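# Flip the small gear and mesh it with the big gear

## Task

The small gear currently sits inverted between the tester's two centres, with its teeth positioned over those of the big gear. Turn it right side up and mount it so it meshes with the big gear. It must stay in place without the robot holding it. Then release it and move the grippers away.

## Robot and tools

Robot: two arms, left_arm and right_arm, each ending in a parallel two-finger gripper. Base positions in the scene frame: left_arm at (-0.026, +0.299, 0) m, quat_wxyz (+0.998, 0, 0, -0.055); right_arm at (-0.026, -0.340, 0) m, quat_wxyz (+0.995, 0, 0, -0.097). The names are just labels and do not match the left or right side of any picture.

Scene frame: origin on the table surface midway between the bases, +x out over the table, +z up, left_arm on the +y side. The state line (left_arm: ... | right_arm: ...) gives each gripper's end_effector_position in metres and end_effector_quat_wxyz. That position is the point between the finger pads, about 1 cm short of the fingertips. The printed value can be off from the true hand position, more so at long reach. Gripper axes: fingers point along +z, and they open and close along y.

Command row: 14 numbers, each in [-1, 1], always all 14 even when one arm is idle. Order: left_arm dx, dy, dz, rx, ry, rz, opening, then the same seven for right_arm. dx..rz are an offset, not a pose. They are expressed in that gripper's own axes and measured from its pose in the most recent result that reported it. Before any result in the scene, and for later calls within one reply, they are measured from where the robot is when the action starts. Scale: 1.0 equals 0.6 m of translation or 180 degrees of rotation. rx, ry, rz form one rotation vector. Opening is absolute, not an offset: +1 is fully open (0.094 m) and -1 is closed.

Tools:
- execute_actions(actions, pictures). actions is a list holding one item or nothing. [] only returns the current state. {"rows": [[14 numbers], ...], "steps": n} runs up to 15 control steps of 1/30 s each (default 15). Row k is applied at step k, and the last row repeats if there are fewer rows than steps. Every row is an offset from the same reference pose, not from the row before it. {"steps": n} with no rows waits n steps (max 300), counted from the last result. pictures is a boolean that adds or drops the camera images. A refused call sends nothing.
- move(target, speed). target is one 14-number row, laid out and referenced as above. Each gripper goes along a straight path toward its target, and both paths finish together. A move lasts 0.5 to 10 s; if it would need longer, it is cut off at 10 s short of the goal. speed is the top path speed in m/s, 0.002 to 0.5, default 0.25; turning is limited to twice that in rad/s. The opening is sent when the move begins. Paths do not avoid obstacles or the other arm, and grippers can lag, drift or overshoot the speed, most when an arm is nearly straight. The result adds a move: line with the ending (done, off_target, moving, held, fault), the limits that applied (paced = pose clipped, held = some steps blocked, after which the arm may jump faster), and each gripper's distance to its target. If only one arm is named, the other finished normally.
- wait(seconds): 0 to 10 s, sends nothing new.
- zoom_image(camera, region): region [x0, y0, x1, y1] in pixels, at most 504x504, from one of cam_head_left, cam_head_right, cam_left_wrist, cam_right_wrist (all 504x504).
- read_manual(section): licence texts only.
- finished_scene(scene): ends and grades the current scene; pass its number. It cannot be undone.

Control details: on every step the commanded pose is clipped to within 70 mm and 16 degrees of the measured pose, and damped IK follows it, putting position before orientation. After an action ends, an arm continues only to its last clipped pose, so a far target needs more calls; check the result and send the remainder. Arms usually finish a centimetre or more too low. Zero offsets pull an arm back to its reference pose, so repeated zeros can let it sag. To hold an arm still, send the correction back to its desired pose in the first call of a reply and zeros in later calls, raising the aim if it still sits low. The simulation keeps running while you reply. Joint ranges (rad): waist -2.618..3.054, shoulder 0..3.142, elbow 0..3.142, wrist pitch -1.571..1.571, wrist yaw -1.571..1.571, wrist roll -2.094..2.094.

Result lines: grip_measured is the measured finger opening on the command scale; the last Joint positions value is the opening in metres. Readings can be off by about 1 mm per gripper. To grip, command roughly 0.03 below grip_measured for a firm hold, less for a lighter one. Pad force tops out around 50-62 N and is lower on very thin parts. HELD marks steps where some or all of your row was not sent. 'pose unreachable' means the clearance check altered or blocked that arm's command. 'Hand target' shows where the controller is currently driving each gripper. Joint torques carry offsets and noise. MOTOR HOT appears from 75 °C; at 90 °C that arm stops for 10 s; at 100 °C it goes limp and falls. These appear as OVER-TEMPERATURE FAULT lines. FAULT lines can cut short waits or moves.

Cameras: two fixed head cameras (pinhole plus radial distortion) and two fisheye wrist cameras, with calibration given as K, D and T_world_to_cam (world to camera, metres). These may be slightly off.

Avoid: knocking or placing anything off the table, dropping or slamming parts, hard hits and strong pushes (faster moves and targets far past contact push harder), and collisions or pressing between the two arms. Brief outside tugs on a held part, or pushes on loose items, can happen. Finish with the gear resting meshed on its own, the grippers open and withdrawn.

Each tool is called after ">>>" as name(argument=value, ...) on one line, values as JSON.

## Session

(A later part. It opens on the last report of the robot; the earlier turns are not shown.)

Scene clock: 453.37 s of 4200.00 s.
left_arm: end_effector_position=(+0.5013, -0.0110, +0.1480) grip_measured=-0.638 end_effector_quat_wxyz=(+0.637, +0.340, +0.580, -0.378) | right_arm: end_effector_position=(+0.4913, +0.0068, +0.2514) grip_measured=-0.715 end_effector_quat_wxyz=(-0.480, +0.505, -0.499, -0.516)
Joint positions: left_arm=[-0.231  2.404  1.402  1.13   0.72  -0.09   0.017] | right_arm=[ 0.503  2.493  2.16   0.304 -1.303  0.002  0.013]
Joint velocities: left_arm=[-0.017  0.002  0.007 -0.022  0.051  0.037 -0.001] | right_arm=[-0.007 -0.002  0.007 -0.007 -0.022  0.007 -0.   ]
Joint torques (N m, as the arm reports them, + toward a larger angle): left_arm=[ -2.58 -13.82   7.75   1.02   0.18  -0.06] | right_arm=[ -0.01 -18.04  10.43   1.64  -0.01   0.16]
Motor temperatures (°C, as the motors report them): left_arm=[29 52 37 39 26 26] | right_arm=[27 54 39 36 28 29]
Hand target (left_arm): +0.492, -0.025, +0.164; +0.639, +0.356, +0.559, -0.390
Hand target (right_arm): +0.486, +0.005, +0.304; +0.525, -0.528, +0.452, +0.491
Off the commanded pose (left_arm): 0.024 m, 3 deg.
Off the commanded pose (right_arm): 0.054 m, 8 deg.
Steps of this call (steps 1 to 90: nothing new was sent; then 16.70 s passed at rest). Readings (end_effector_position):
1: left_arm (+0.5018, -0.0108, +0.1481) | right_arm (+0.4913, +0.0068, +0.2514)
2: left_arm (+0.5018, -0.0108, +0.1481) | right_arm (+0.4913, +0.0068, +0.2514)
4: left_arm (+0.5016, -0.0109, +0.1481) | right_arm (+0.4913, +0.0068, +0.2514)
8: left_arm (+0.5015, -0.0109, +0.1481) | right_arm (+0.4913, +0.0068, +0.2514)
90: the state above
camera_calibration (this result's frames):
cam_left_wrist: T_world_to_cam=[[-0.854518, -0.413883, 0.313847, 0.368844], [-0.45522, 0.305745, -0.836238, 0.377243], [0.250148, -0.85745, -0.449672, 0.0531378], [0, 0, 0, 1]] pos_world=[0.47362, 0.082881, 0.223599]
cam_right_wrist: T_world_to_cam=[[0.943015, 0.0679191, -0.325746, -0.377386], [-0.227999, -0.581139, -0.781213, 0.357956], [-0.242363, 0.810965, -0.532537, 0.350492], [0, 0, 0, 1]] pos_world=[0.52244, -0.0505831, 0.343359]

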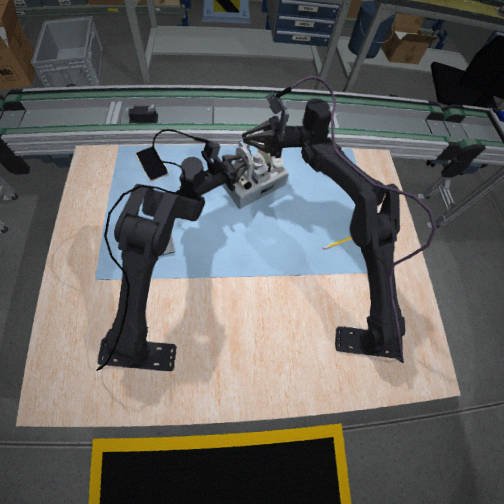

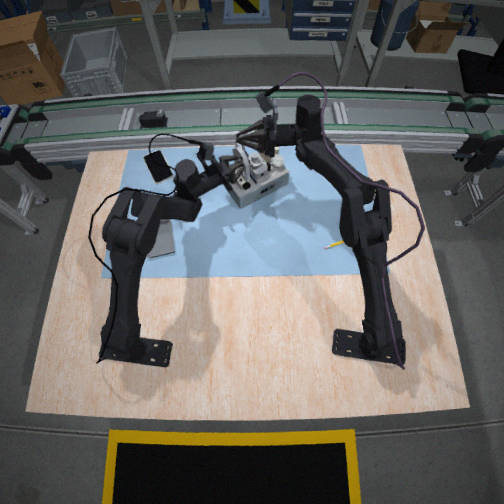

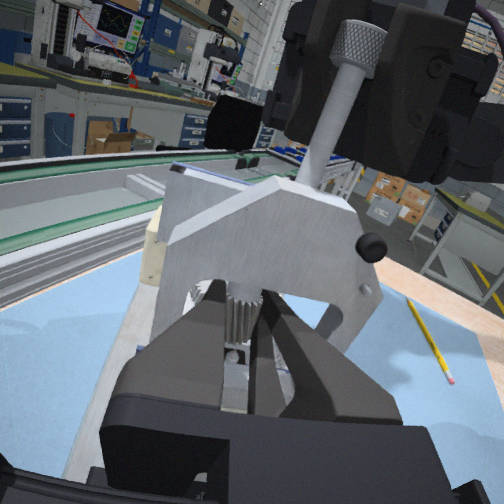

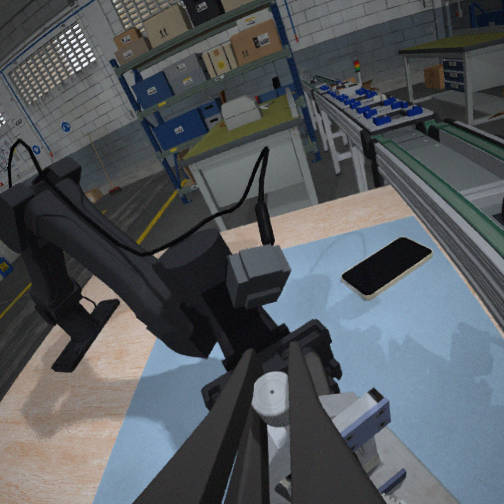

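>>> zoom_image(camera="cam_left_wrist", region=[170, 260, 320, 410])

>>> execute_actions(actions=[{"rows":[[-0.012,-0.028,0.016,0.018,-0.008,0.006,-0.68,-0.09,0.004,0,0,-0.014,-0.045,-0.78]]}])

Region (170, 260, 320, 410) of cam_left_wrist's 504x504 image, scaled by 3.360, with more detail than that image has.

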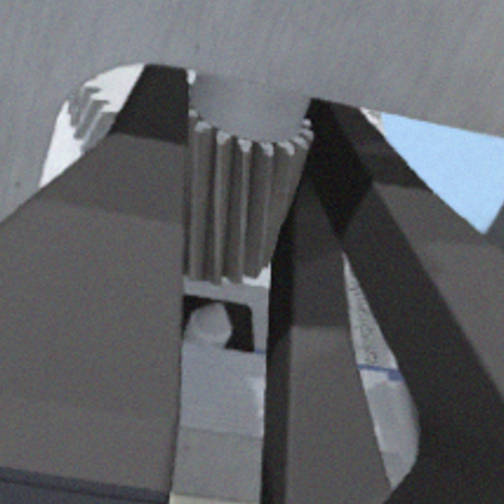

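Scene clock: 458.73 s of 4200.00 s.
left_arm: end_effector_position=(+0.4992, -0.0120, +0.1480) grip_measured=-0.638 end_effector_quat_wxyz=(+0.638, +0.344, +0.574, -0.380) | right_arm: end_effector_position=(+0.4913, +0.0068, +0.2514) grip_measured=-0.715 end_effector_quat_wxyz=(-0.480, +0.505, -0.499, -0.516)
Joint positions: left_arm=[-0.231  2.409  1.402  1.146  0.732 -0.09   0.017] | right_arm=[ 0.503  2.493  2.16   0.304 -1.303  0.002  0.013]
Joint velocities: left_arm=[ 0.002  0.007  0.002 -0.066 -0.007 -0.095  0.001] | right_arm=[-0.012 -0.012 -0.002 -0.051 -0.066 -0.051  0.   ]
Joint torques (N m, as the arm reports them, + toward a larger angle): left_arm=[ -2.51 -12.82   7.64   1.09   0.14  -0.04] | right_arm=[ -0.02 -18.06  10.44   1.63  -0.01   0.16]
Motor temperatures (°C, as the motors report them): left_arm=[29 52 37 39 26 26] | right_arm=[27 54 39 36 28 29]
Hand target (left_arm): +0.491, -0.027, +0.156; +0.637, +0.358, +0.558, -0.392
Hand target (right_arm): +0.486, +0.005, +0.304; +0.525, -0.528, +0.452, +0.491
Off the commanded pose (left_arm): 0.019 m, 3 deg.
Off the commanded pose (right_arm): 0.054 m, 8 deg.
Steps of this call (steps 1 to 90: nothing new was sent; then 1.87 s passed at rest; steps 91 to 105: all 15 steps of this action). Readings (end_effector_position):
91: left_arm (+0.5011, -0.0111, +0.1480) | right_arm (+0.4913, +0.0068, +0.2514)
92: left_arm (+0.5009, -0.0113, +0.1479) | right_arm (+0.4913, +0.0068, +0.2514)
94: left_arm (+0.5004, -0.0114, +0.1479) | right_arm (+0.4913, +0.0068, +0.2514)
98: left_arm (+0.4998, -0.0117, +0.1480) | right_arm (+0.4913, +0.0068, +0.2514)
105: the state above
camera_calibration (this result's frames):
cam_left_wrist: T_world_to_cam=[[-0.862745, -0.402863, 0.30557, 0.372087], [-0.442598, 0.309467, -0.841628, 0.371054], [0.244497, -0.861355, -0.445297, 0.0549518], [0, 0, 0, 1]] pos_world=[0.471809, 0.0824043, 0.223061]
cam_right_wrist: T_world_to_cam=[[0.943015, 0.0679191, -0.325746, -0.377386], [-0.227999, -0.581139, -0.781213, 0.357956], [-0.242363, 0.810965, -0.532537, 0.350492], [0, 0, 0, 1]] pos_world=[0.52244, -0.0505831, 0.343359]

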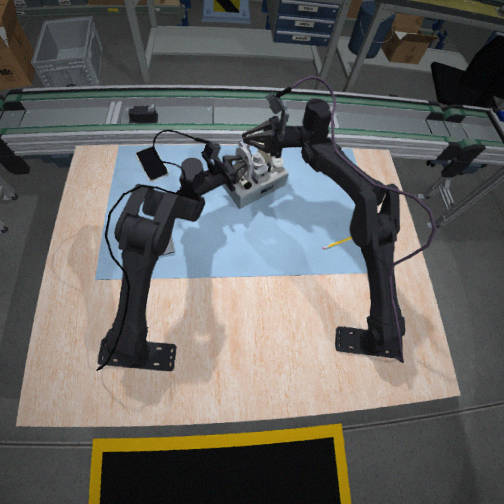

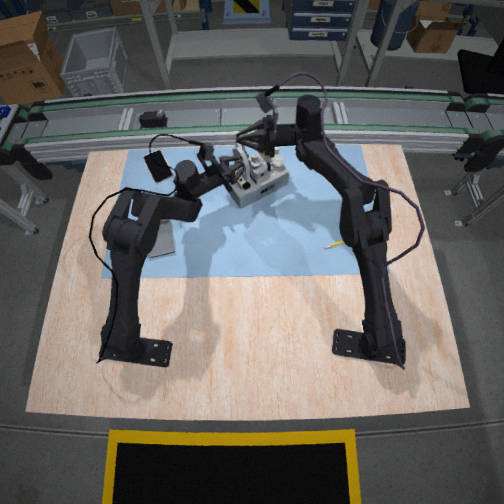

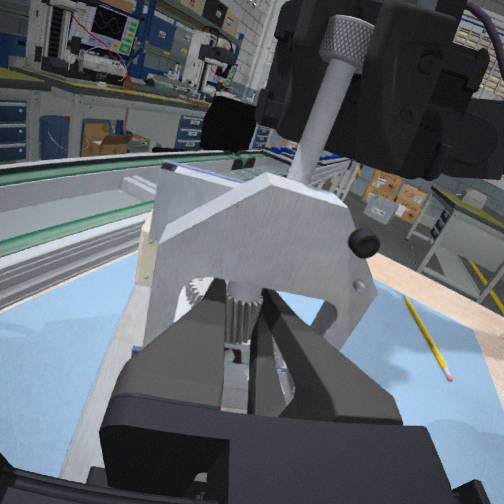

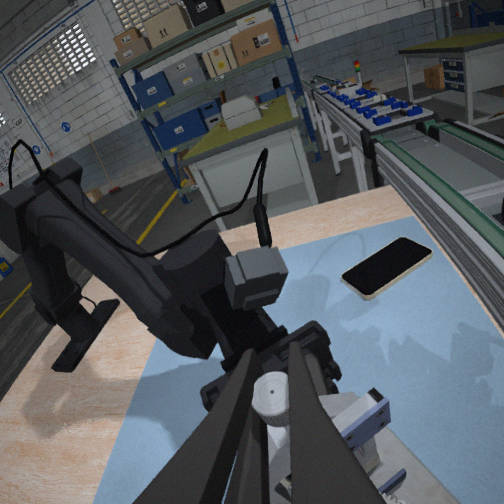

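>>> execute_actions(actions=[{"rows":[[-0.008,0.002,0.004,-0.004,-0.008,0.004,-0.68,-0.09,0.004,0,0,-0.014,-0.045,-0.78]]}])

>>> zoom_image(camera="cam_left_wrist", region=[170, 260, 320, 410])

Scene clock: 465.63 s of 4200.00 s.
left_arm: end_effector_position=(+0.5033, -0.0070, +0.1478) grip_measured=-0.638 end_effector_quat_wxyz=(+0.645, +0.337, +0.574, -0.375) | right_arm: end_effector_position=(+0.4913, +0.0068, +0.2514) grip_measured=-0.715 end_effector_quat_wxyz=(-0.480, +0.505, -0.499, -0.516)
Joint positions: left_arm=[-0.224  2.417  1.402  1.167  0.718 -0.095  0.017] | right_arm=[ 0.503  2.493  2.16   0.304 -1.303  0.002  0.013]
Joint velocities: left_arm=[-0.012 -0.002 -0.002  0.007  0.051  0.007  0.001] | right_arm=[-0.007 -0.012 -0.002  0.007 -0.022 -0.007 -0.001]
Joint torques (N m, as the arm reports them, + toward a larger angle): left_arm=[ -1.13 -12.98   7.05   1.08  -0.1   -0.03] | right_arm=[ -0.04 -18.05  10.43   1.64  -0.01   0.16]
Motor temperatures (°C, as the motors report them): left_arm=[29 52 37 39 26 26] | right_arm=[27 54 39 36 28 29]
Hand target (left_arm): +0.501, -0.013, +0.153; +0.649, +0.339, +0.567, -0.377
Hand target (right_arm): +0.486, +0.005, +0.304; +0.525, -0.528, +0.452, +0.491
Off the commanded pose (left_arm): 0.008 m, 1 deg.
Off the commanded pose (right_arm): 0.054 m, 8 deg.
Steps of this call (steps 1 to 90: nothing new was sent; then 3.40 s passed at rest; steps 91 to 105: all 15 steps of this action). Readings (end_effector_position):
91: left_arm (+0.4992, -0.0117, +0.1477) | right_arm (+0.4913, +0.0068, +0.2514)
92: left_arm (+0.4993, -0.0116, +0.1478) | right_arm (+0.4913, +0.0068, +0.2514)
94: left_arm (+0.5001, -0.0105, +0.1479) | right_arm (+0.4913, +0.0068, +0.2514)
98: left_arm (+0.5022, -0.0080, +0.1478) | right_arm (+0.4913, +0.0068, +0.2514)
105: the state above
camera_calibration (this result's frames):
cam_left_wrist: T_world_to_cam=[[-0.856377, -0.418405, 0.302582, 0.374798], [-0.44258, 0.29294, -0.847532, 0.371907], [0.265973, -0.859723, -0.436044, 0.0460687], [0, 0, 0, 1]] pos_world=[0.473314, 0.0874775, 0.221884]
cam_right_wrist: T_world_to_cam=[[0.943015, 0.0679191, -0.325746, -0.377386], [-0.227999, -0.581139, -0.781213, 0.357956], [-0.242363, 0.810965, -0.532537, 0.350492], [0, 0, 0, 1]] pos_world=[0.52244, -0.0505831, 0.343359]

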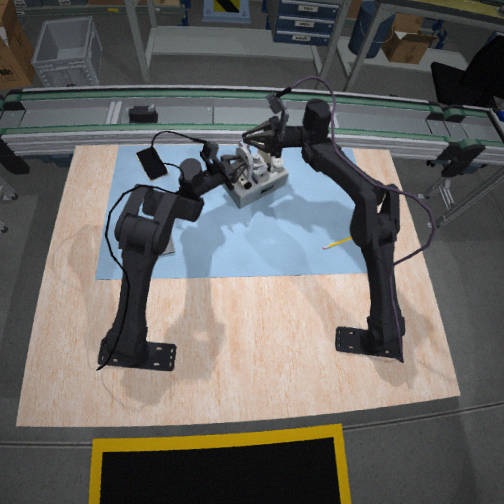

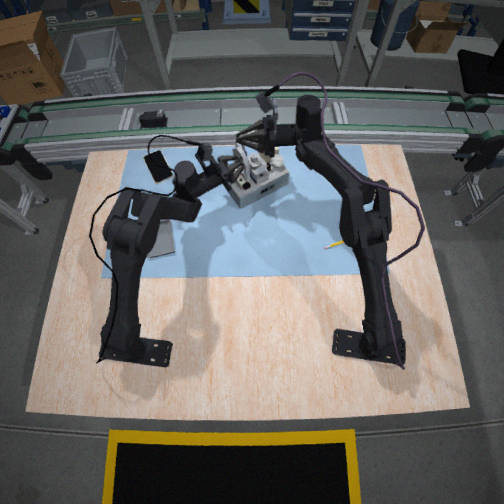

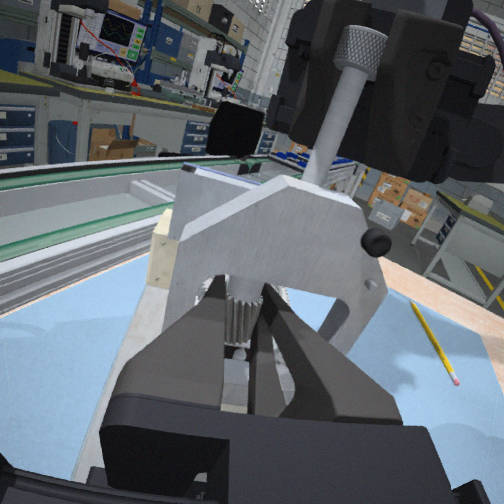

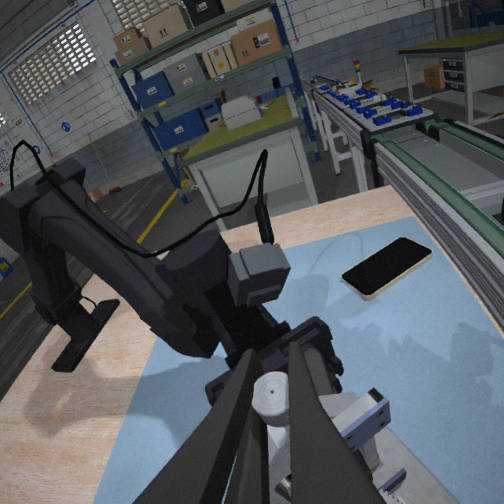

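Region (170, 260, 320, 410) of cam_left_wrist's 504x504 image, scaled by 3.360, with more detail than that image has.

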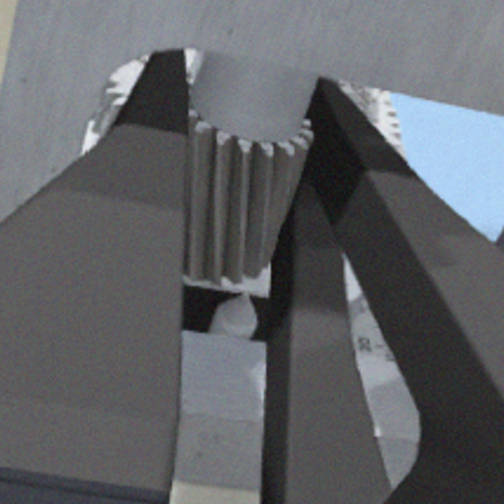

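>>> execute_actions(actions=[{"rows":[[0.0,-0.014,0.004,0.006,0.025,0.004,-0.68,-0.09,0.004,0,0,-0.014,-0.045,-0.78]]}])

>>> zoom_image(camera="cam_left_wrist", region=[170, 260, 320, 410])

Scene clock: 471.57 s of 4200.00 s.
left_arm: end_effector_position=(+0.5030, -0.0069, +0.1453) grip_measured=-0.638 end_effector_quat_wxyz=(+0.630, +0.351, +0.593, -0.359) | right_arm: end_effector_position=(+0.4913, +0.0068, +0.2514) grip_measured=-0.715 end_effector_quat_wxyz=(-0.480, +0.505, -0.499, -0.516)
Joint positions: left_arm=[-0.224  2.374  1.391  1.051  0.718 -0.027  0.017] | right_arm=[ 0.503  2.493  2.16   0.304 -1.303  0.002  0.013]
Joint velocities: left_arm=[ 0.012 -0.017  0.002 -0.051 -0.051 -0.007  0.   ] | right_arm=[-0.007 -0.002  0.002 -0.007 -0.037  0.007 -0.001]
Joint torques (N m, as the arm reports them, + toward a larger angle): left_arm=[ -1.31 -14.09   6.11   0.74   0.12   0.1 ] | right_arm=[ -0.02 -18.05  10.45   1.63  -0.01   0.16]
Motor temperatures (°C, as the motors report them): left_arm=[29 52 37 40 26 26] | right_arm=[27 54 39 36 28 29]
Hand target (left_arm): +0.497, -0.013, +0.148; +0.622, +0.360, +0.593, -0.363
Hand target (right_arm): +0.486, +0.005, +0.304; +0.525, -0.528, +0.452, +0.491
Off the commanded pose (left_arm): 0.009 m, 2 deg.
Off the commanded pose (right_arm): 0.054 m, 8 deg.
Steps of this call (steps 1 to 90: nothing new was sent; then 2.43 s passed at rest; steps 91 to 105: all 15 steps of this action). Readings (end_effector_position):
91: left_arm (+0.5032, -0.0069, +0.1470) | right_arm (+0.4913, +0.0068, +0.2514)
92: left_arm (+0.5028, -0.0068, +0.1456) | right_arm (+0.4913, +0.0068, +0.2514)
94: left_arm (+0.5027, -0.0068, +0.1456) | right_arm (+0.4913, +0.0068, +0.2514)
98: left_arm (+0.5030, -0.0069, +0.1455) | right_arm (+0.4913, +0.0068, +0.2514)
105: the state above
camera_calibration (this result's frames):
cam_left_wrist: T_world_to_cam=[[-0.847889, -0.441233, 0.293934, 0.372241], [-0.461365, 0.340927, -0.819091, 0.375263], [0.2612, -0.83011, -0.492638, 0.0559073], [0, 0, 0, 1]] pos_world=[0.47415, 0.0827169, 0.225502]
cam_right_wrist: T_world_to_cam=[[0.943015, 0.0679191, -0.325746, -0.377386], [-0.227999, -0.581139, -0.781213, 0.357956], [-0.242363, 0.810965, -0.532537, 0.350492], [0, 0, 0, 1]] pos_world=[0.52244, -0.0505831, 0.343359]

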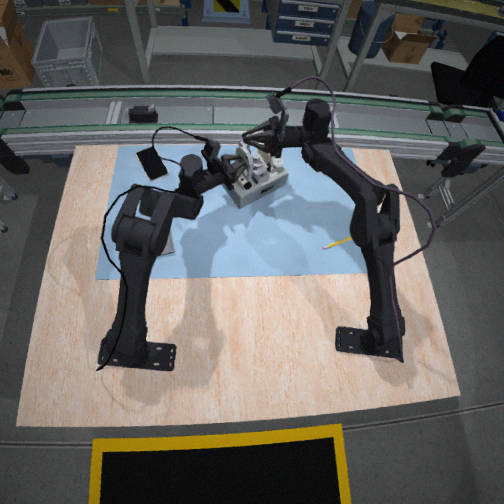

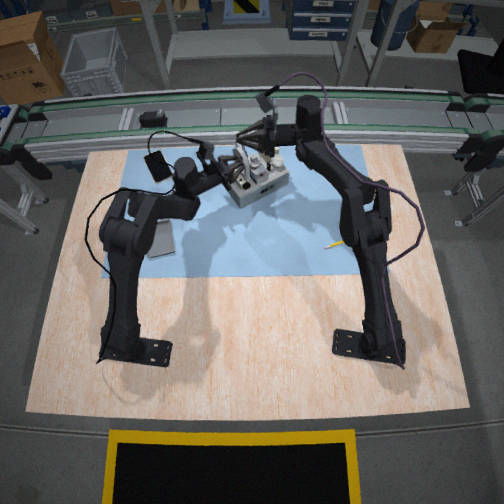

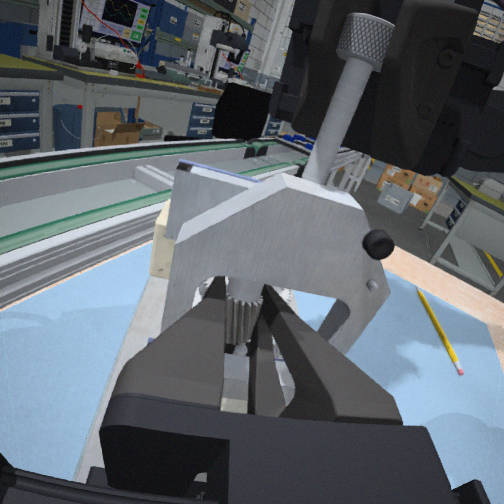

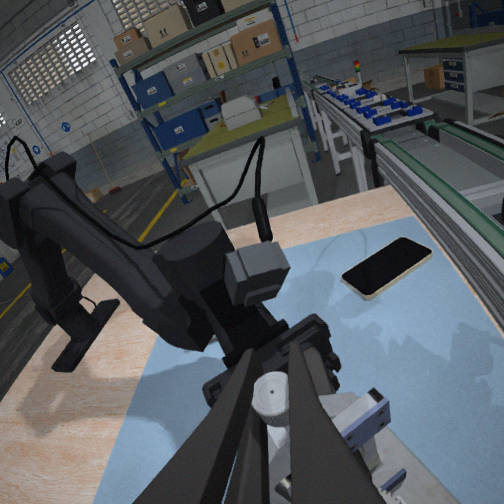

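Region (170, 260, 320, 410) of cam_left_wrist's 504x504 image, scaled by 3.360, with more detail than that image has.

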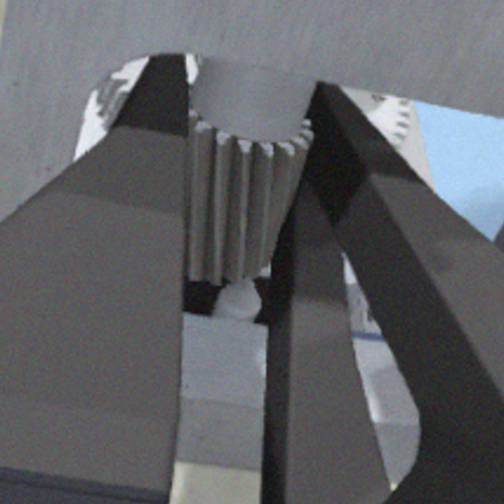

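>>> execute_actions(actions=[{"rows":[[-0.012,-0.016,-0.008,0.01,0.012,0.002,-0.68,-0.09,0.004,0,0,-0.014,-0.045,-0.78]]}])

>>> zoom_image(camera="cam_left_wrist", region=[170, 260, 320, 410])

Scene clock: 477.27 s of 4200.00 s.
left_arm: end_effector_position=(+0.4970, -0.0061, +0.1447) grip_measured=-0.638 end_effector_quat_wxyz=(+0.616, +0.362, +0.602, -0.358) | right_arm: end_effector_position=(+0.4913, +0.0068, +0.2514) grip_measured=-0.715 end_effector_quat_wxyz=(-0.480, +0.505, -0.499, -0.516)
Joint positions: left_arm=[-0.222  2.338  1.369  0.988  0.737  0.002  0.017] | right_arm=[ 0.503  2.493  2.16   0.304 -1.303  0.002  0.013]
Joint velocities: left_arm=[ 0.007 -0.007 -0.012 -0.037  0.037  0.007 -0.001] | right_arm=[-0.002 -0.007 -0.002  0.007  0.022  0.022  0.   ]
Joint torques (N m, as the arm reports them, + toward a larger angle): left_arm=[ -0.06 -14.33   5.79   0.96   0.17   0.11] | right_arm=[ -0.01 -18.08  10.43   1.63  -0.02   0.16]
Motor temperatures (°C, as the motors report them): left_arm=[29 52 36 39 26 26] | right_arm=[27 55 39 36 28 29]
Hand target (left_arm): +0.492, -0.008, +0.152; +0.615, +0.369, +0.597, -0.359
Hand target (right_arm): +0.486, +0.005, +0.304; +0.525, -0.528, +0.452, +0.491
Off the commanded pose (left_arm): 0.009 m, 1 deg.
Off the commanded pose (right_arm): 0.054 m, 8 deg.
Steps of this call (steps 1 to 90: nothing new was sent; then 2.20 s passed at rest; steps 91 to 105: all 15 steps of this action). Readings (end_effector_position):
91: left_arm (+0.5025, -0.0066, +0.1459) | right_arm (+0.4913, +0.0068, +0.2514)
92: left_arm (+0.5011, -0.0059, +0.1460) | right_arm (+0.4913, +0.0068, +0.2514)
94: left_arm (+0.4990, -0.0051, +0.1457) | right_arm (+0.4913, +0.0068, +0.2514)
98: left_arm (+0.4977, -0.0057, +0.1448) | right_arm (+0.4913, +0.0068, +0.2514)
105: the state above
camera_calibration (this result's frames):
cam_left_wrist: T_world_to_cam=[[-0.849015, -0.43659, 0.297593, 0.367673], [-0.471948, 0.373385, -0.798654, 0.374242], [0.237568, -0.818518, -0.523057, 0.0740993], [0, 0, 0, 1]] pos_world=[0.471179, 0.0814375, 0.228232]
cam_right_wrist: T_world_to_cam=[[0.943015, 0.0679191, -0.325746, -0.377386], [-0.227999, -0.581139, -0.781213, 0.357956], [-0.242363, 0.810965, -0.532537, 0.350492], [0, 0, 0, 1]] pos_world=[0.52244, -0.0505831, 0.343359]

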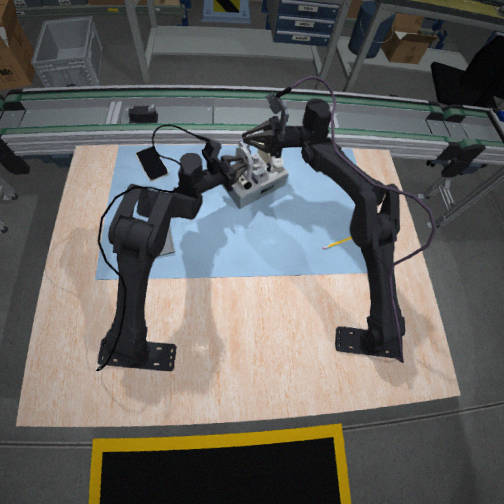

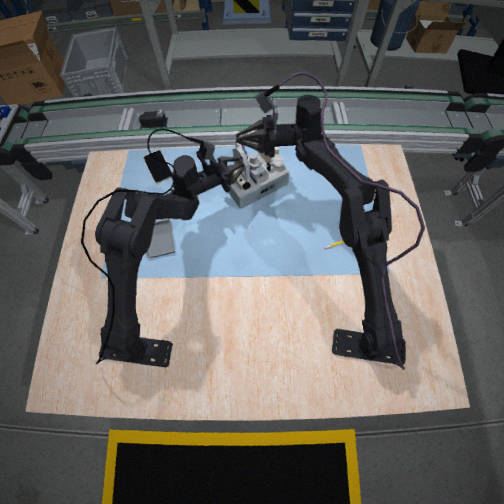

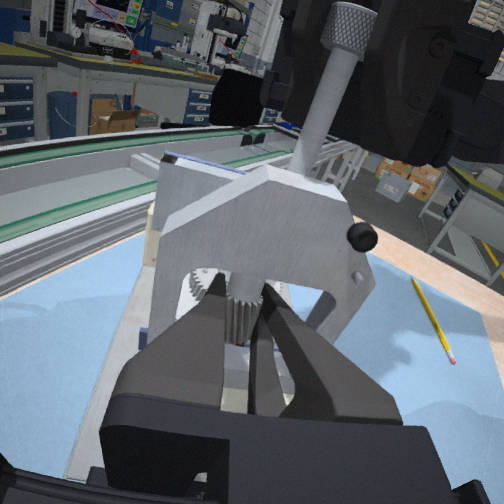

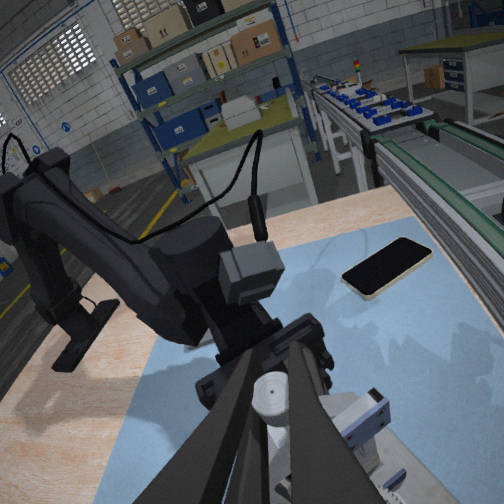

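Region (170, 260, 320, 410) of cam_left_wrist's 504x504 image, scaled by 3.360, with more detail than that image has.

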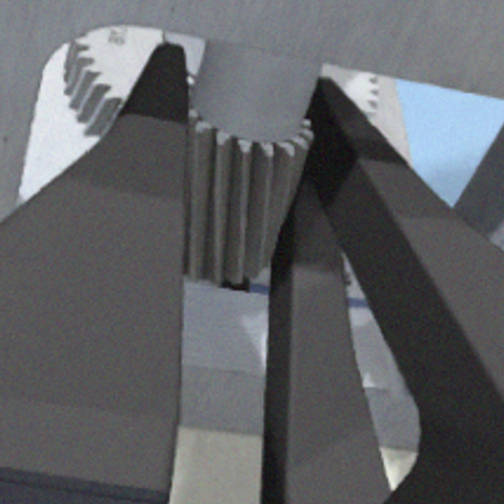

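Slide +y ~2.5 mm while pressing lightly down.

>>> execute_actions(actions=[{"rows":[[-0.006,0.003,0.002,-0.004,0,0.002,-0.68,-0.09,0.004,0,0,-0.014,-0.045,-0.78]]}])

>>> zoom_image(camera="cam_left_wrist", region=[170, 260, 320, 410])

Scene clock: 481.90 s of 4200.00 s.
left_arm: end_effector_position=(+0.4968, -0.0062, +0.1446) grip_measured=-0.638 end_effector_quat_wxyz=(+0.615, +0.362, +0.601, -0.358) | right_arm: end_effector_position=(+0.4913, +0.0068, +0.2514) grip_measured=-0.715 end_effector_quat_wxyz=(-0.480, +0.505, -0.499, -0.516)
Joint positions: left_arm=[-0.222  2.338  1.369  0.988  0.738  0.003  0.017] | right_arm=[ 0.503  2.493  2.16   0.304 -1.303  0.002  0.013]
Joint velocities: left_arm=[ 0.002 -0.017  0.002 -0.037  0.037  0.007  0.   ] | right_arm=[-0.012  0.012  0.002  0.022 -0.007 -0.022  0.   ]
Joint torques (N m, as the arm reports them, + toward a larger angle): left_arm=[ -0.54 -13.13   7.02   0.95  -0.16   0.05] | right_arm=[ -0.01 -18.06  10.44   1.63  -0.01   0.16]
Motor temperatures (°C, as the motors report them): left_arm=[29 53 36 39 26 26] | right_arm=[27 55 39 37 28 29]
Hand target (left_arm): +0.499, -0.006, +0.148; +0.619, +0.360, +0.603, -0.352
Hand target (right_arm): +0.486, +0.005, +0.304; +0.525, -0.528, +0.452, +0.491
Off the commanded pose (left_arm): 0.004 m, 1 deg.
Off the commanded pose (right_arm): 0.054 m, 8 deg.
Steps of this call (steps 1 to 90: nothing new was sent; then 1.13 s passed at rest; steps 91 to 105: all 15 steps of this action). Readings (end_effector_position):
91: left_arm (+0.4968, -0.0062, +0.1446) | right_arm (+0.4913, +0.0068, +0.2514)
92: left_arm (+0.4968, -0.0062, +0.1446) | right_arm (+0.4913, +0.0068, +0.2514)
94: left_arm (+0.4968, -0.0062, +0.1446) | right_arm (+0.4913, +0.0068, +0.2514)
98: left_arm (+0.4968, -0.0062, +0.1446) | right_arm (+0.4913, +0.0068, +0.2514)
105: the state above
camera_calibration (this result's frames):
cam_left_wrist: T_world_to_cam=[[-0.849426, -0.436198, 0.296996, 0.367884], [-0.47144, 0.374386, -0.798486, 0.373817], [0.237107, -0.81827, -0.523655, 0.0743079], [0, 0, 0, 1]] pos_world=[0.471104, 0.0813224, 0.228139]
cam_right_wrist: T_world_to_cam=[[0.943015, 0.0679191, -0.325746, -0.377386], [-0.227999, -0.581139, -0.781213, 0.357956], [-0.242363, 0.810965, -0.532537, 0.350492], [0, 0, 0, 1]] pos_world=[0.52244, -0.0505831, 0.343359]

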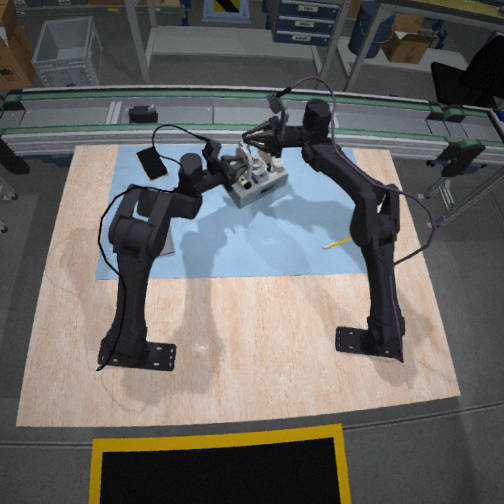

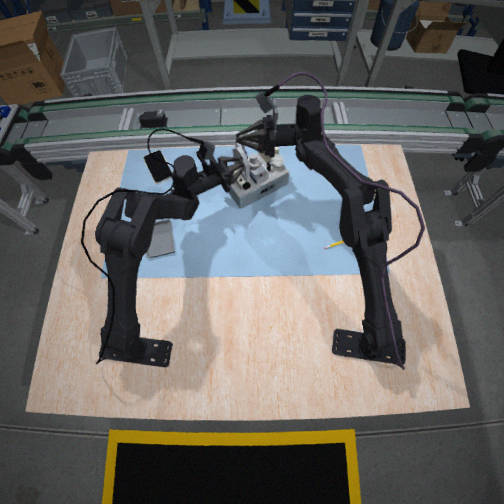

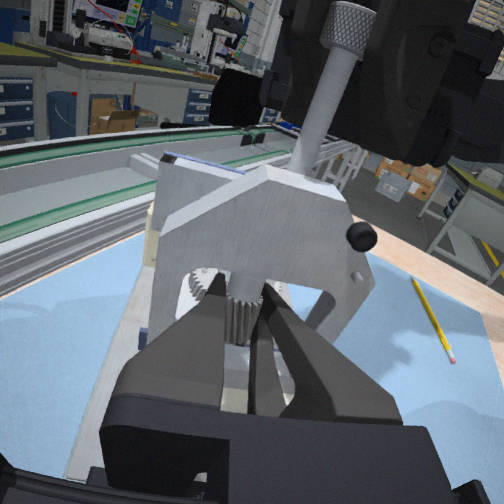

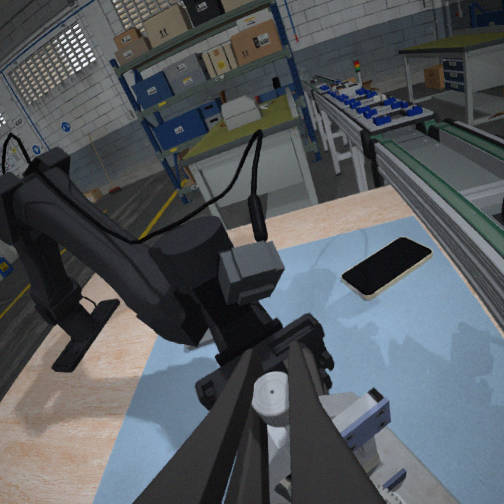

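Region (170, 260, 320, 410) of cam_left_wrist's 504x504 image, scaled by 3.360, with more detail than that image has.

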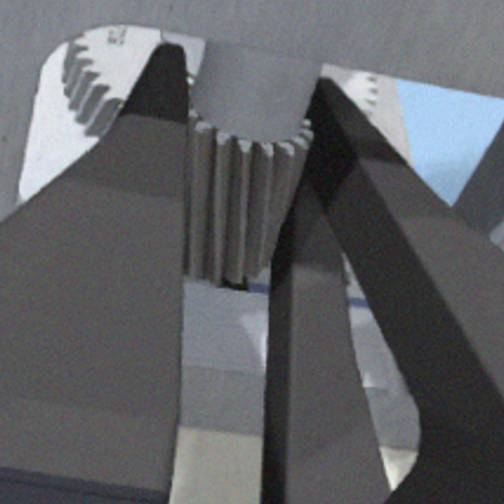

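>>> execute_actions(actions=[{"rows":[[-0.01,0.008,0.001,-0.009,0,0.002,-0.68,-0.09,0.004,0,0,-0.014,-0.045,-0.78]]}])

>>> zoom_image(camera="cam_left_wrist", region=[170, 260, 320, 410])

Scene clock: 486.60 s of 4200.00 s.
left_arm: end_effector_position=(+0.4980, -0.0055, +0.1446) grip_measured=-0.638 end_effector_quat_wxyz=(+0.617, +0.360, +0.603, -0.356) | right_arm: end_effector_position=(+0.4913, +0.0068, +0.2514) grip_measured=-0.715 end_effector_quat_wxyz=(-0.480, +0.505, -0.499, -0.516)
Joint positions: left_arm=[-0.222  2.338  1.369  0.988  0.73   0.003  0.017] | right_arm=[ 0.503  2.493  2.16   0.304 -1.303  0.002  0.013]
Joint velocities: left_arm=[-0.007 -0.002  0.007  0.007 -0.007 -0.066 -0.001] | right_arm=[ 0.007 -0.012 -0.012 -0.007  0.007 -0.022 -0.   ]
Joint torques (N m, as the arm reports them, + toward a larger angle): left_arm=[ -0.01 -13.5    6.71   0.91  -0.21   0.07] | right_arm=[ -0.03 -18.04  10.44   1.63  -0.01   0.16]
Motor temperatures (°C, as the motors report them): left_arm=[29 53 36 39 26 26] | right_arm=[27 55 39 37 28 29]
Hand target (left_arm): +0.501, -0.004, +0.151; +0.622, +0.356, +0.605, -0.348
Hand target (right_arm): +0.486, +0.005, +0.304; +0.525, -0.528, +0.452, +0.491
Off the commanded pose (left_arm): 0.007 m, 1 deg.
Off the commanded pose (right_arm): 0.054 m, 8 deg.
Steps of this call (steps 1 to 90: nothing new was sent; then 1.20 s passed at rest; steps 91 to 105: all 15 steps of this action). Readings (end_effector_position):
91: left_arm (+0.4970, -0.0061, +0.1446) | right_arm (+0.4913, +0.0068, +0.2514)
92: left_arm (+0.4972, -0.0060, +0.1446) | right_arm (+0.4913, +0.0068, +0.2514)
94: left_arm (+0.4976, -0.0057, +0.1446) | right_arm (+0.4913, +0.0068, +0.2514)
98: left_arm (+0.4979, -0.0056, +0.1446) | right_arm (+0.4913, +0.0068, +0.2514)
105: the state above
camera_calibration (this result's frames):
cam_left_wrist: T_world_to_cam=[[-0.84606, -0.442625, 0.297095, 0.367451], [-0.474319, 0.370671, -0.798514, 0.375562], [0.243318, -0.816509, -0.523555, 0.0714759], [0, 0, 0, 1]] pos_world=[0.471631, 0.0817936, 0.228146]
cam_right_wrist: T_world_to_cam=[[0.943015, 0.0679191, -0.325746, -0.377386], [-0.227999, -0.581139, -0.781213, 0.357956], [-0.242363, 0.810965, -0.532537, 0.350492], [0, 0, 0, 1]] pos_world=[0.52244, -0.0505831, 0.343359]

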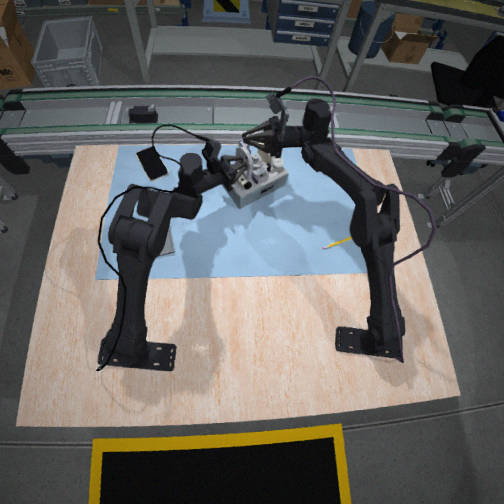

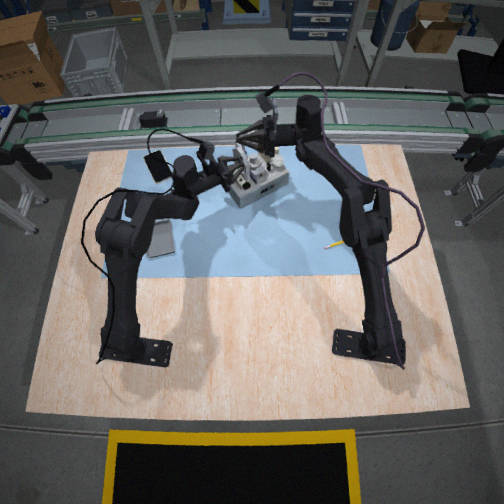

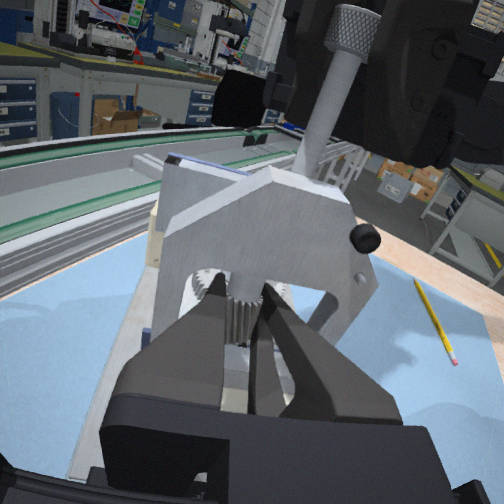

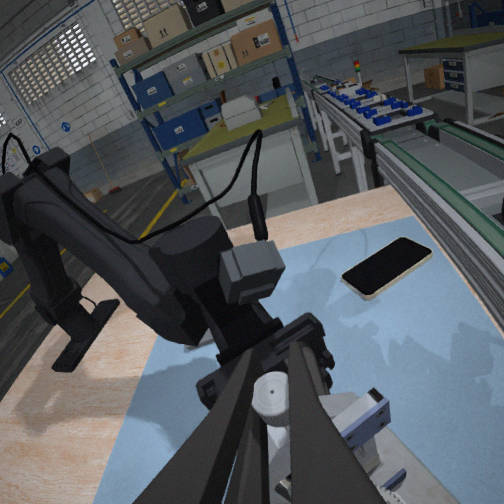

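Region (170, 260, 320, 410) of cam_left_wrist's 504x504 image, scaled by 3.360, with more detail than that image has.

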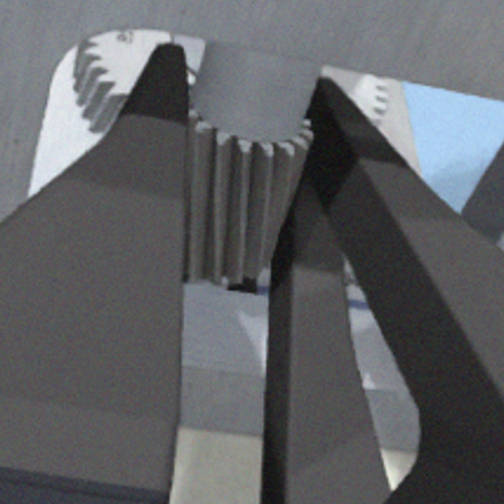

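Lower the knob and see.

>>> execute_actions(actions=[{"rows":[[-0.006,0.007,0.001,-0.008,0,0.002,-0.68,-0.08,0.004,0,0,-0.014,-0.04,-0.78],[-0.006,0.007,0.001,-0.008,0,0.002,-0.68,-0.07,0.004,0,0,-0.014,-0.04,-0.78],[-0.006,0.007,0.001,-0.008,0,0.002,-0.68,-0.065,0.004,0,0,-0.014,-0.035,-0.78],[-0.006,0.007,0.001,-0.008,0,0.002,-0.68,-0.06,0.004,0,0,-0.012,-0.035,-0.78],[-0.004,0.007,0.001,-0.008,0,0.002,-0.68,-0.055,0.004,0,0,-0.012,-0.03,-0.78],[-0.004,0.007,0.001,-0.008,0,0.002,-0.68,-0.05,0.004,0,0,-0.012,-0.03,-0.78],[-0.004,0.007,0.001,-0.008,0,0.002,-0.68,-0.045,0.004,0,0,-0.01,-0.03,-0.78],[-0.004,0.007,0.001,-0.008,0,0.002,-0.68,-0.04,0.004,0,0,-0.01,-0.025,-0.78]]}], pictures=false)

>>> execute_actions(actions=[{"rows":[[0,0.003,0.001,-0.004,0,0.002,-0.68,-0.035,0.002,0,0,-0.008,-0.02,-0.78]]}])

Scene clock: 499.57 s of 4200.00 s.
left_arm: end_effector_position=(+0.4989, -0.0050, +0.1448) grip_measured=-0.638 end_effector_quat_wxyz=(+0.618, +0.358, +0.603, -0.354) | right_arm: end_effector_position=(+0.4912, +0.0071, +0.2466) grip_measured=-0.715 end_effector_quat_wxyz=(-0.476, +0.505, -0.499, -0.519)
Joint positions: left_arm=[-0.222  2.338  1.369  0.988  0.725  0.003  0.017] | right_arm=[ 0.503  2.501  2.16   0.306 -1.31   0.003  0.013]
Joint velocities: left_arm=[-0.012 -0.012 -0.002 -0.022 -0.022  0.037  0.   ] | right_arm=[-0.002 -0.007 -0.012 -0.037  0.007  0.007  0.   ]
Joint torques (N m, as the arm reports them, + toward a larger angle): left_arm=[ -0.16 -13.06   6.85   1.    -0.23   0.07] | right_arm=[  0.06 -17.49   6.34   1.76   0.04   0.23]
Motor temperatures (°C, as the motors report them): left_arm=[29 53 36 39 26 26] | right_arm=[27 55 40 37 28 29]
Hand target (left_arm): +0.502, -0.004, +0.147; +0.623, +0.354, +0.606, -0.346
Hand target (right_arm): +0.488, +0.007, +0.275; +0.506, -0.517, +0.472, +0.504
Off the commanded pose (left_arm): 0.004 m, 1 deg.
Off the commanded pose (right_arm): 0.029 m, 5 deg.
Steps of this call (steps 1 to 90: nothing new was sent; then 9.47 s passed at rest; steps 91 to 105: all 15 steps of this action). Readings (end_effector_position):
91: left_arm (+0.4982, -0.0054, +0.1446) | right_arm (+0.4913, +0.0068, +0.2514)
92: left_arm (+0.4983, -0.0054, +0.1446) | right_arm (+0.4913, +0.0068, +0.2514)
94: left_arm (+0.4985, -0.0053, +0.1446) | right_arm (+0.4913, +0.0068, +0.2510)
98: left_arm (+0.4987, -0.0051, +0.1447) | right_arm (+0.4913, +0.0070, +0.2480)
105: the state above

Scene clock: 500.07 s of 4200.00 s.
left_arm: end_effector_position=(+0.4991, -0.0049, +0.1448) grip_measured=-0.638 end_effector_quat_wxyz=(+0.618, +0.358, +0.604, -0.354) | right_arm: end_effector_position=(+0.4913, +0.0070, +0.2456) grip_measured=-0.715 end_effector_quat_wxyz=(-0.475, +0.505, -0.499, -0.520)
Joint positions: left_arm=[-0.222  2.338  1.369  0.989  0.723  0.003  0.017] | right_arm=[ 0.503  2.504  2.16   0.312 -1.312  0.006  0.013]
Joint velocities: left_arm=[ 0.002 -0.002  0.002 -0.022  0.022  0.051 -0.   ] | right_arm=[-0.007  0.012 -0.007 -0.037 -0.022  0.007 -0.001]
Joint torques (N m, as the arm reports them, + toward a larger angle): left_arm=[ -0.3  -12.42   6.81   1.04  -0.07   0.05] | right_arm=[  0.02 -16.31   6.9    1.58   0.     0.23]
Motor temperatures (°C, as the motors report them): left_arm=[29 53 36 39 26 26] | right_arm=[27 55 40 37 28 29]
Hand target (left_arm): +0.501, -0.005, +0.145; +0.621, +0.357, +0.605, -0.348
Hand target (right_arm): +0.490, +0.007, +0.268; +0.497, -0.515, +0.478, +0.510
Off the commanded pose (left_arm): 0.002 m, 1 deg.
Off the commanded pose (right_arm): 0.022 m, 4 deg.
Steps of this call (steps 1 to 15: all 15 steps of this action). Readings (end_effector_position):
1: left_arm (+0.4989, -0.0050, +0.1448) | right_arm (+0.4913, +0.0072, +0.2458)
2: left_arm (+0.4989, -0.0050, +0.1448) | right_arm (+0.4912, +0.0072, +0.2457)
4: left_arm (+0.4991, -0.0049, +0.1448) | right_arm (+0.4912, +0.0072, +0.2457)
8: left_arm (+0.4991, -0.0049, +0.1448) | right_arm (+0.4913, +0.0070, +0.2456)
15: the state above
camera_calibration (this result's frames):
cam_left_wrist: T_world_to_cam=[[-0.843311, -0.448276, 0.296439, 0.367237], [-0.476021, 0.367011, -0.799192, 0.376971], [0.249462, -0.815078, -0.522893, 0.0686836], [0, 0, 0, 1]] pos_world=[0.472007, 0.0822535, 0.228323]
cam_right_wrist: T_world_to_cam=[[0.940058, 0.07547, -0.332559, -0.376282], [-0.228719, -0.583802, -0.779014, 0.353376], [-0.252941, 0.808381, -0.531546, 0.352212], [0, 0, 0, 1]] pos_world=[0.523639, -0.0500221, 0.337366]

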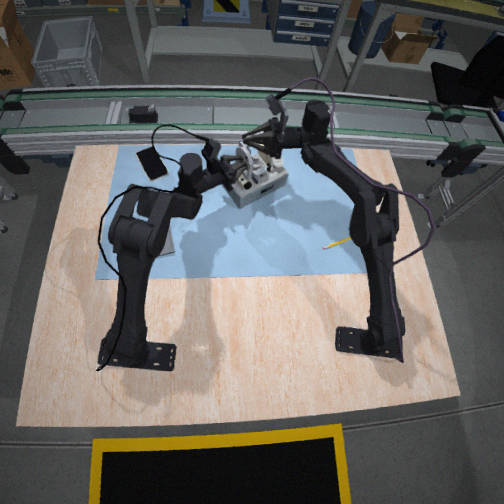

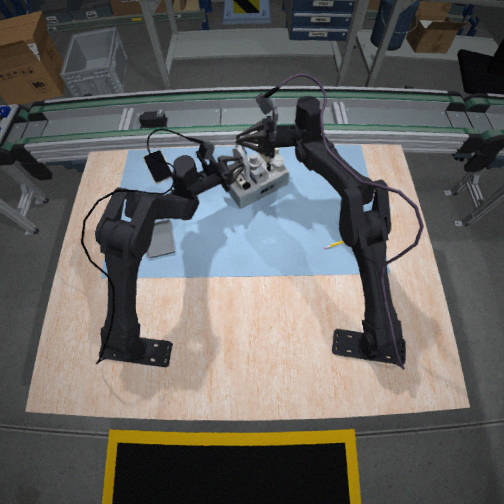

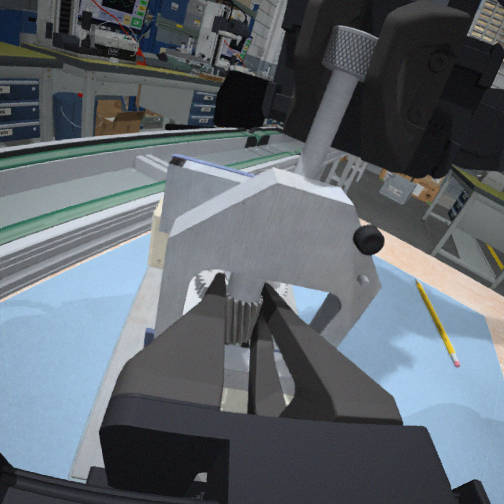

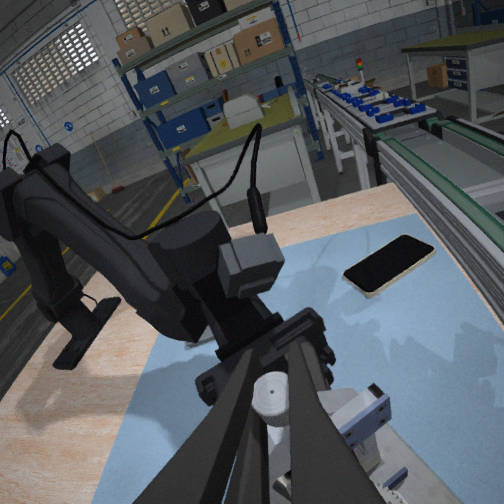

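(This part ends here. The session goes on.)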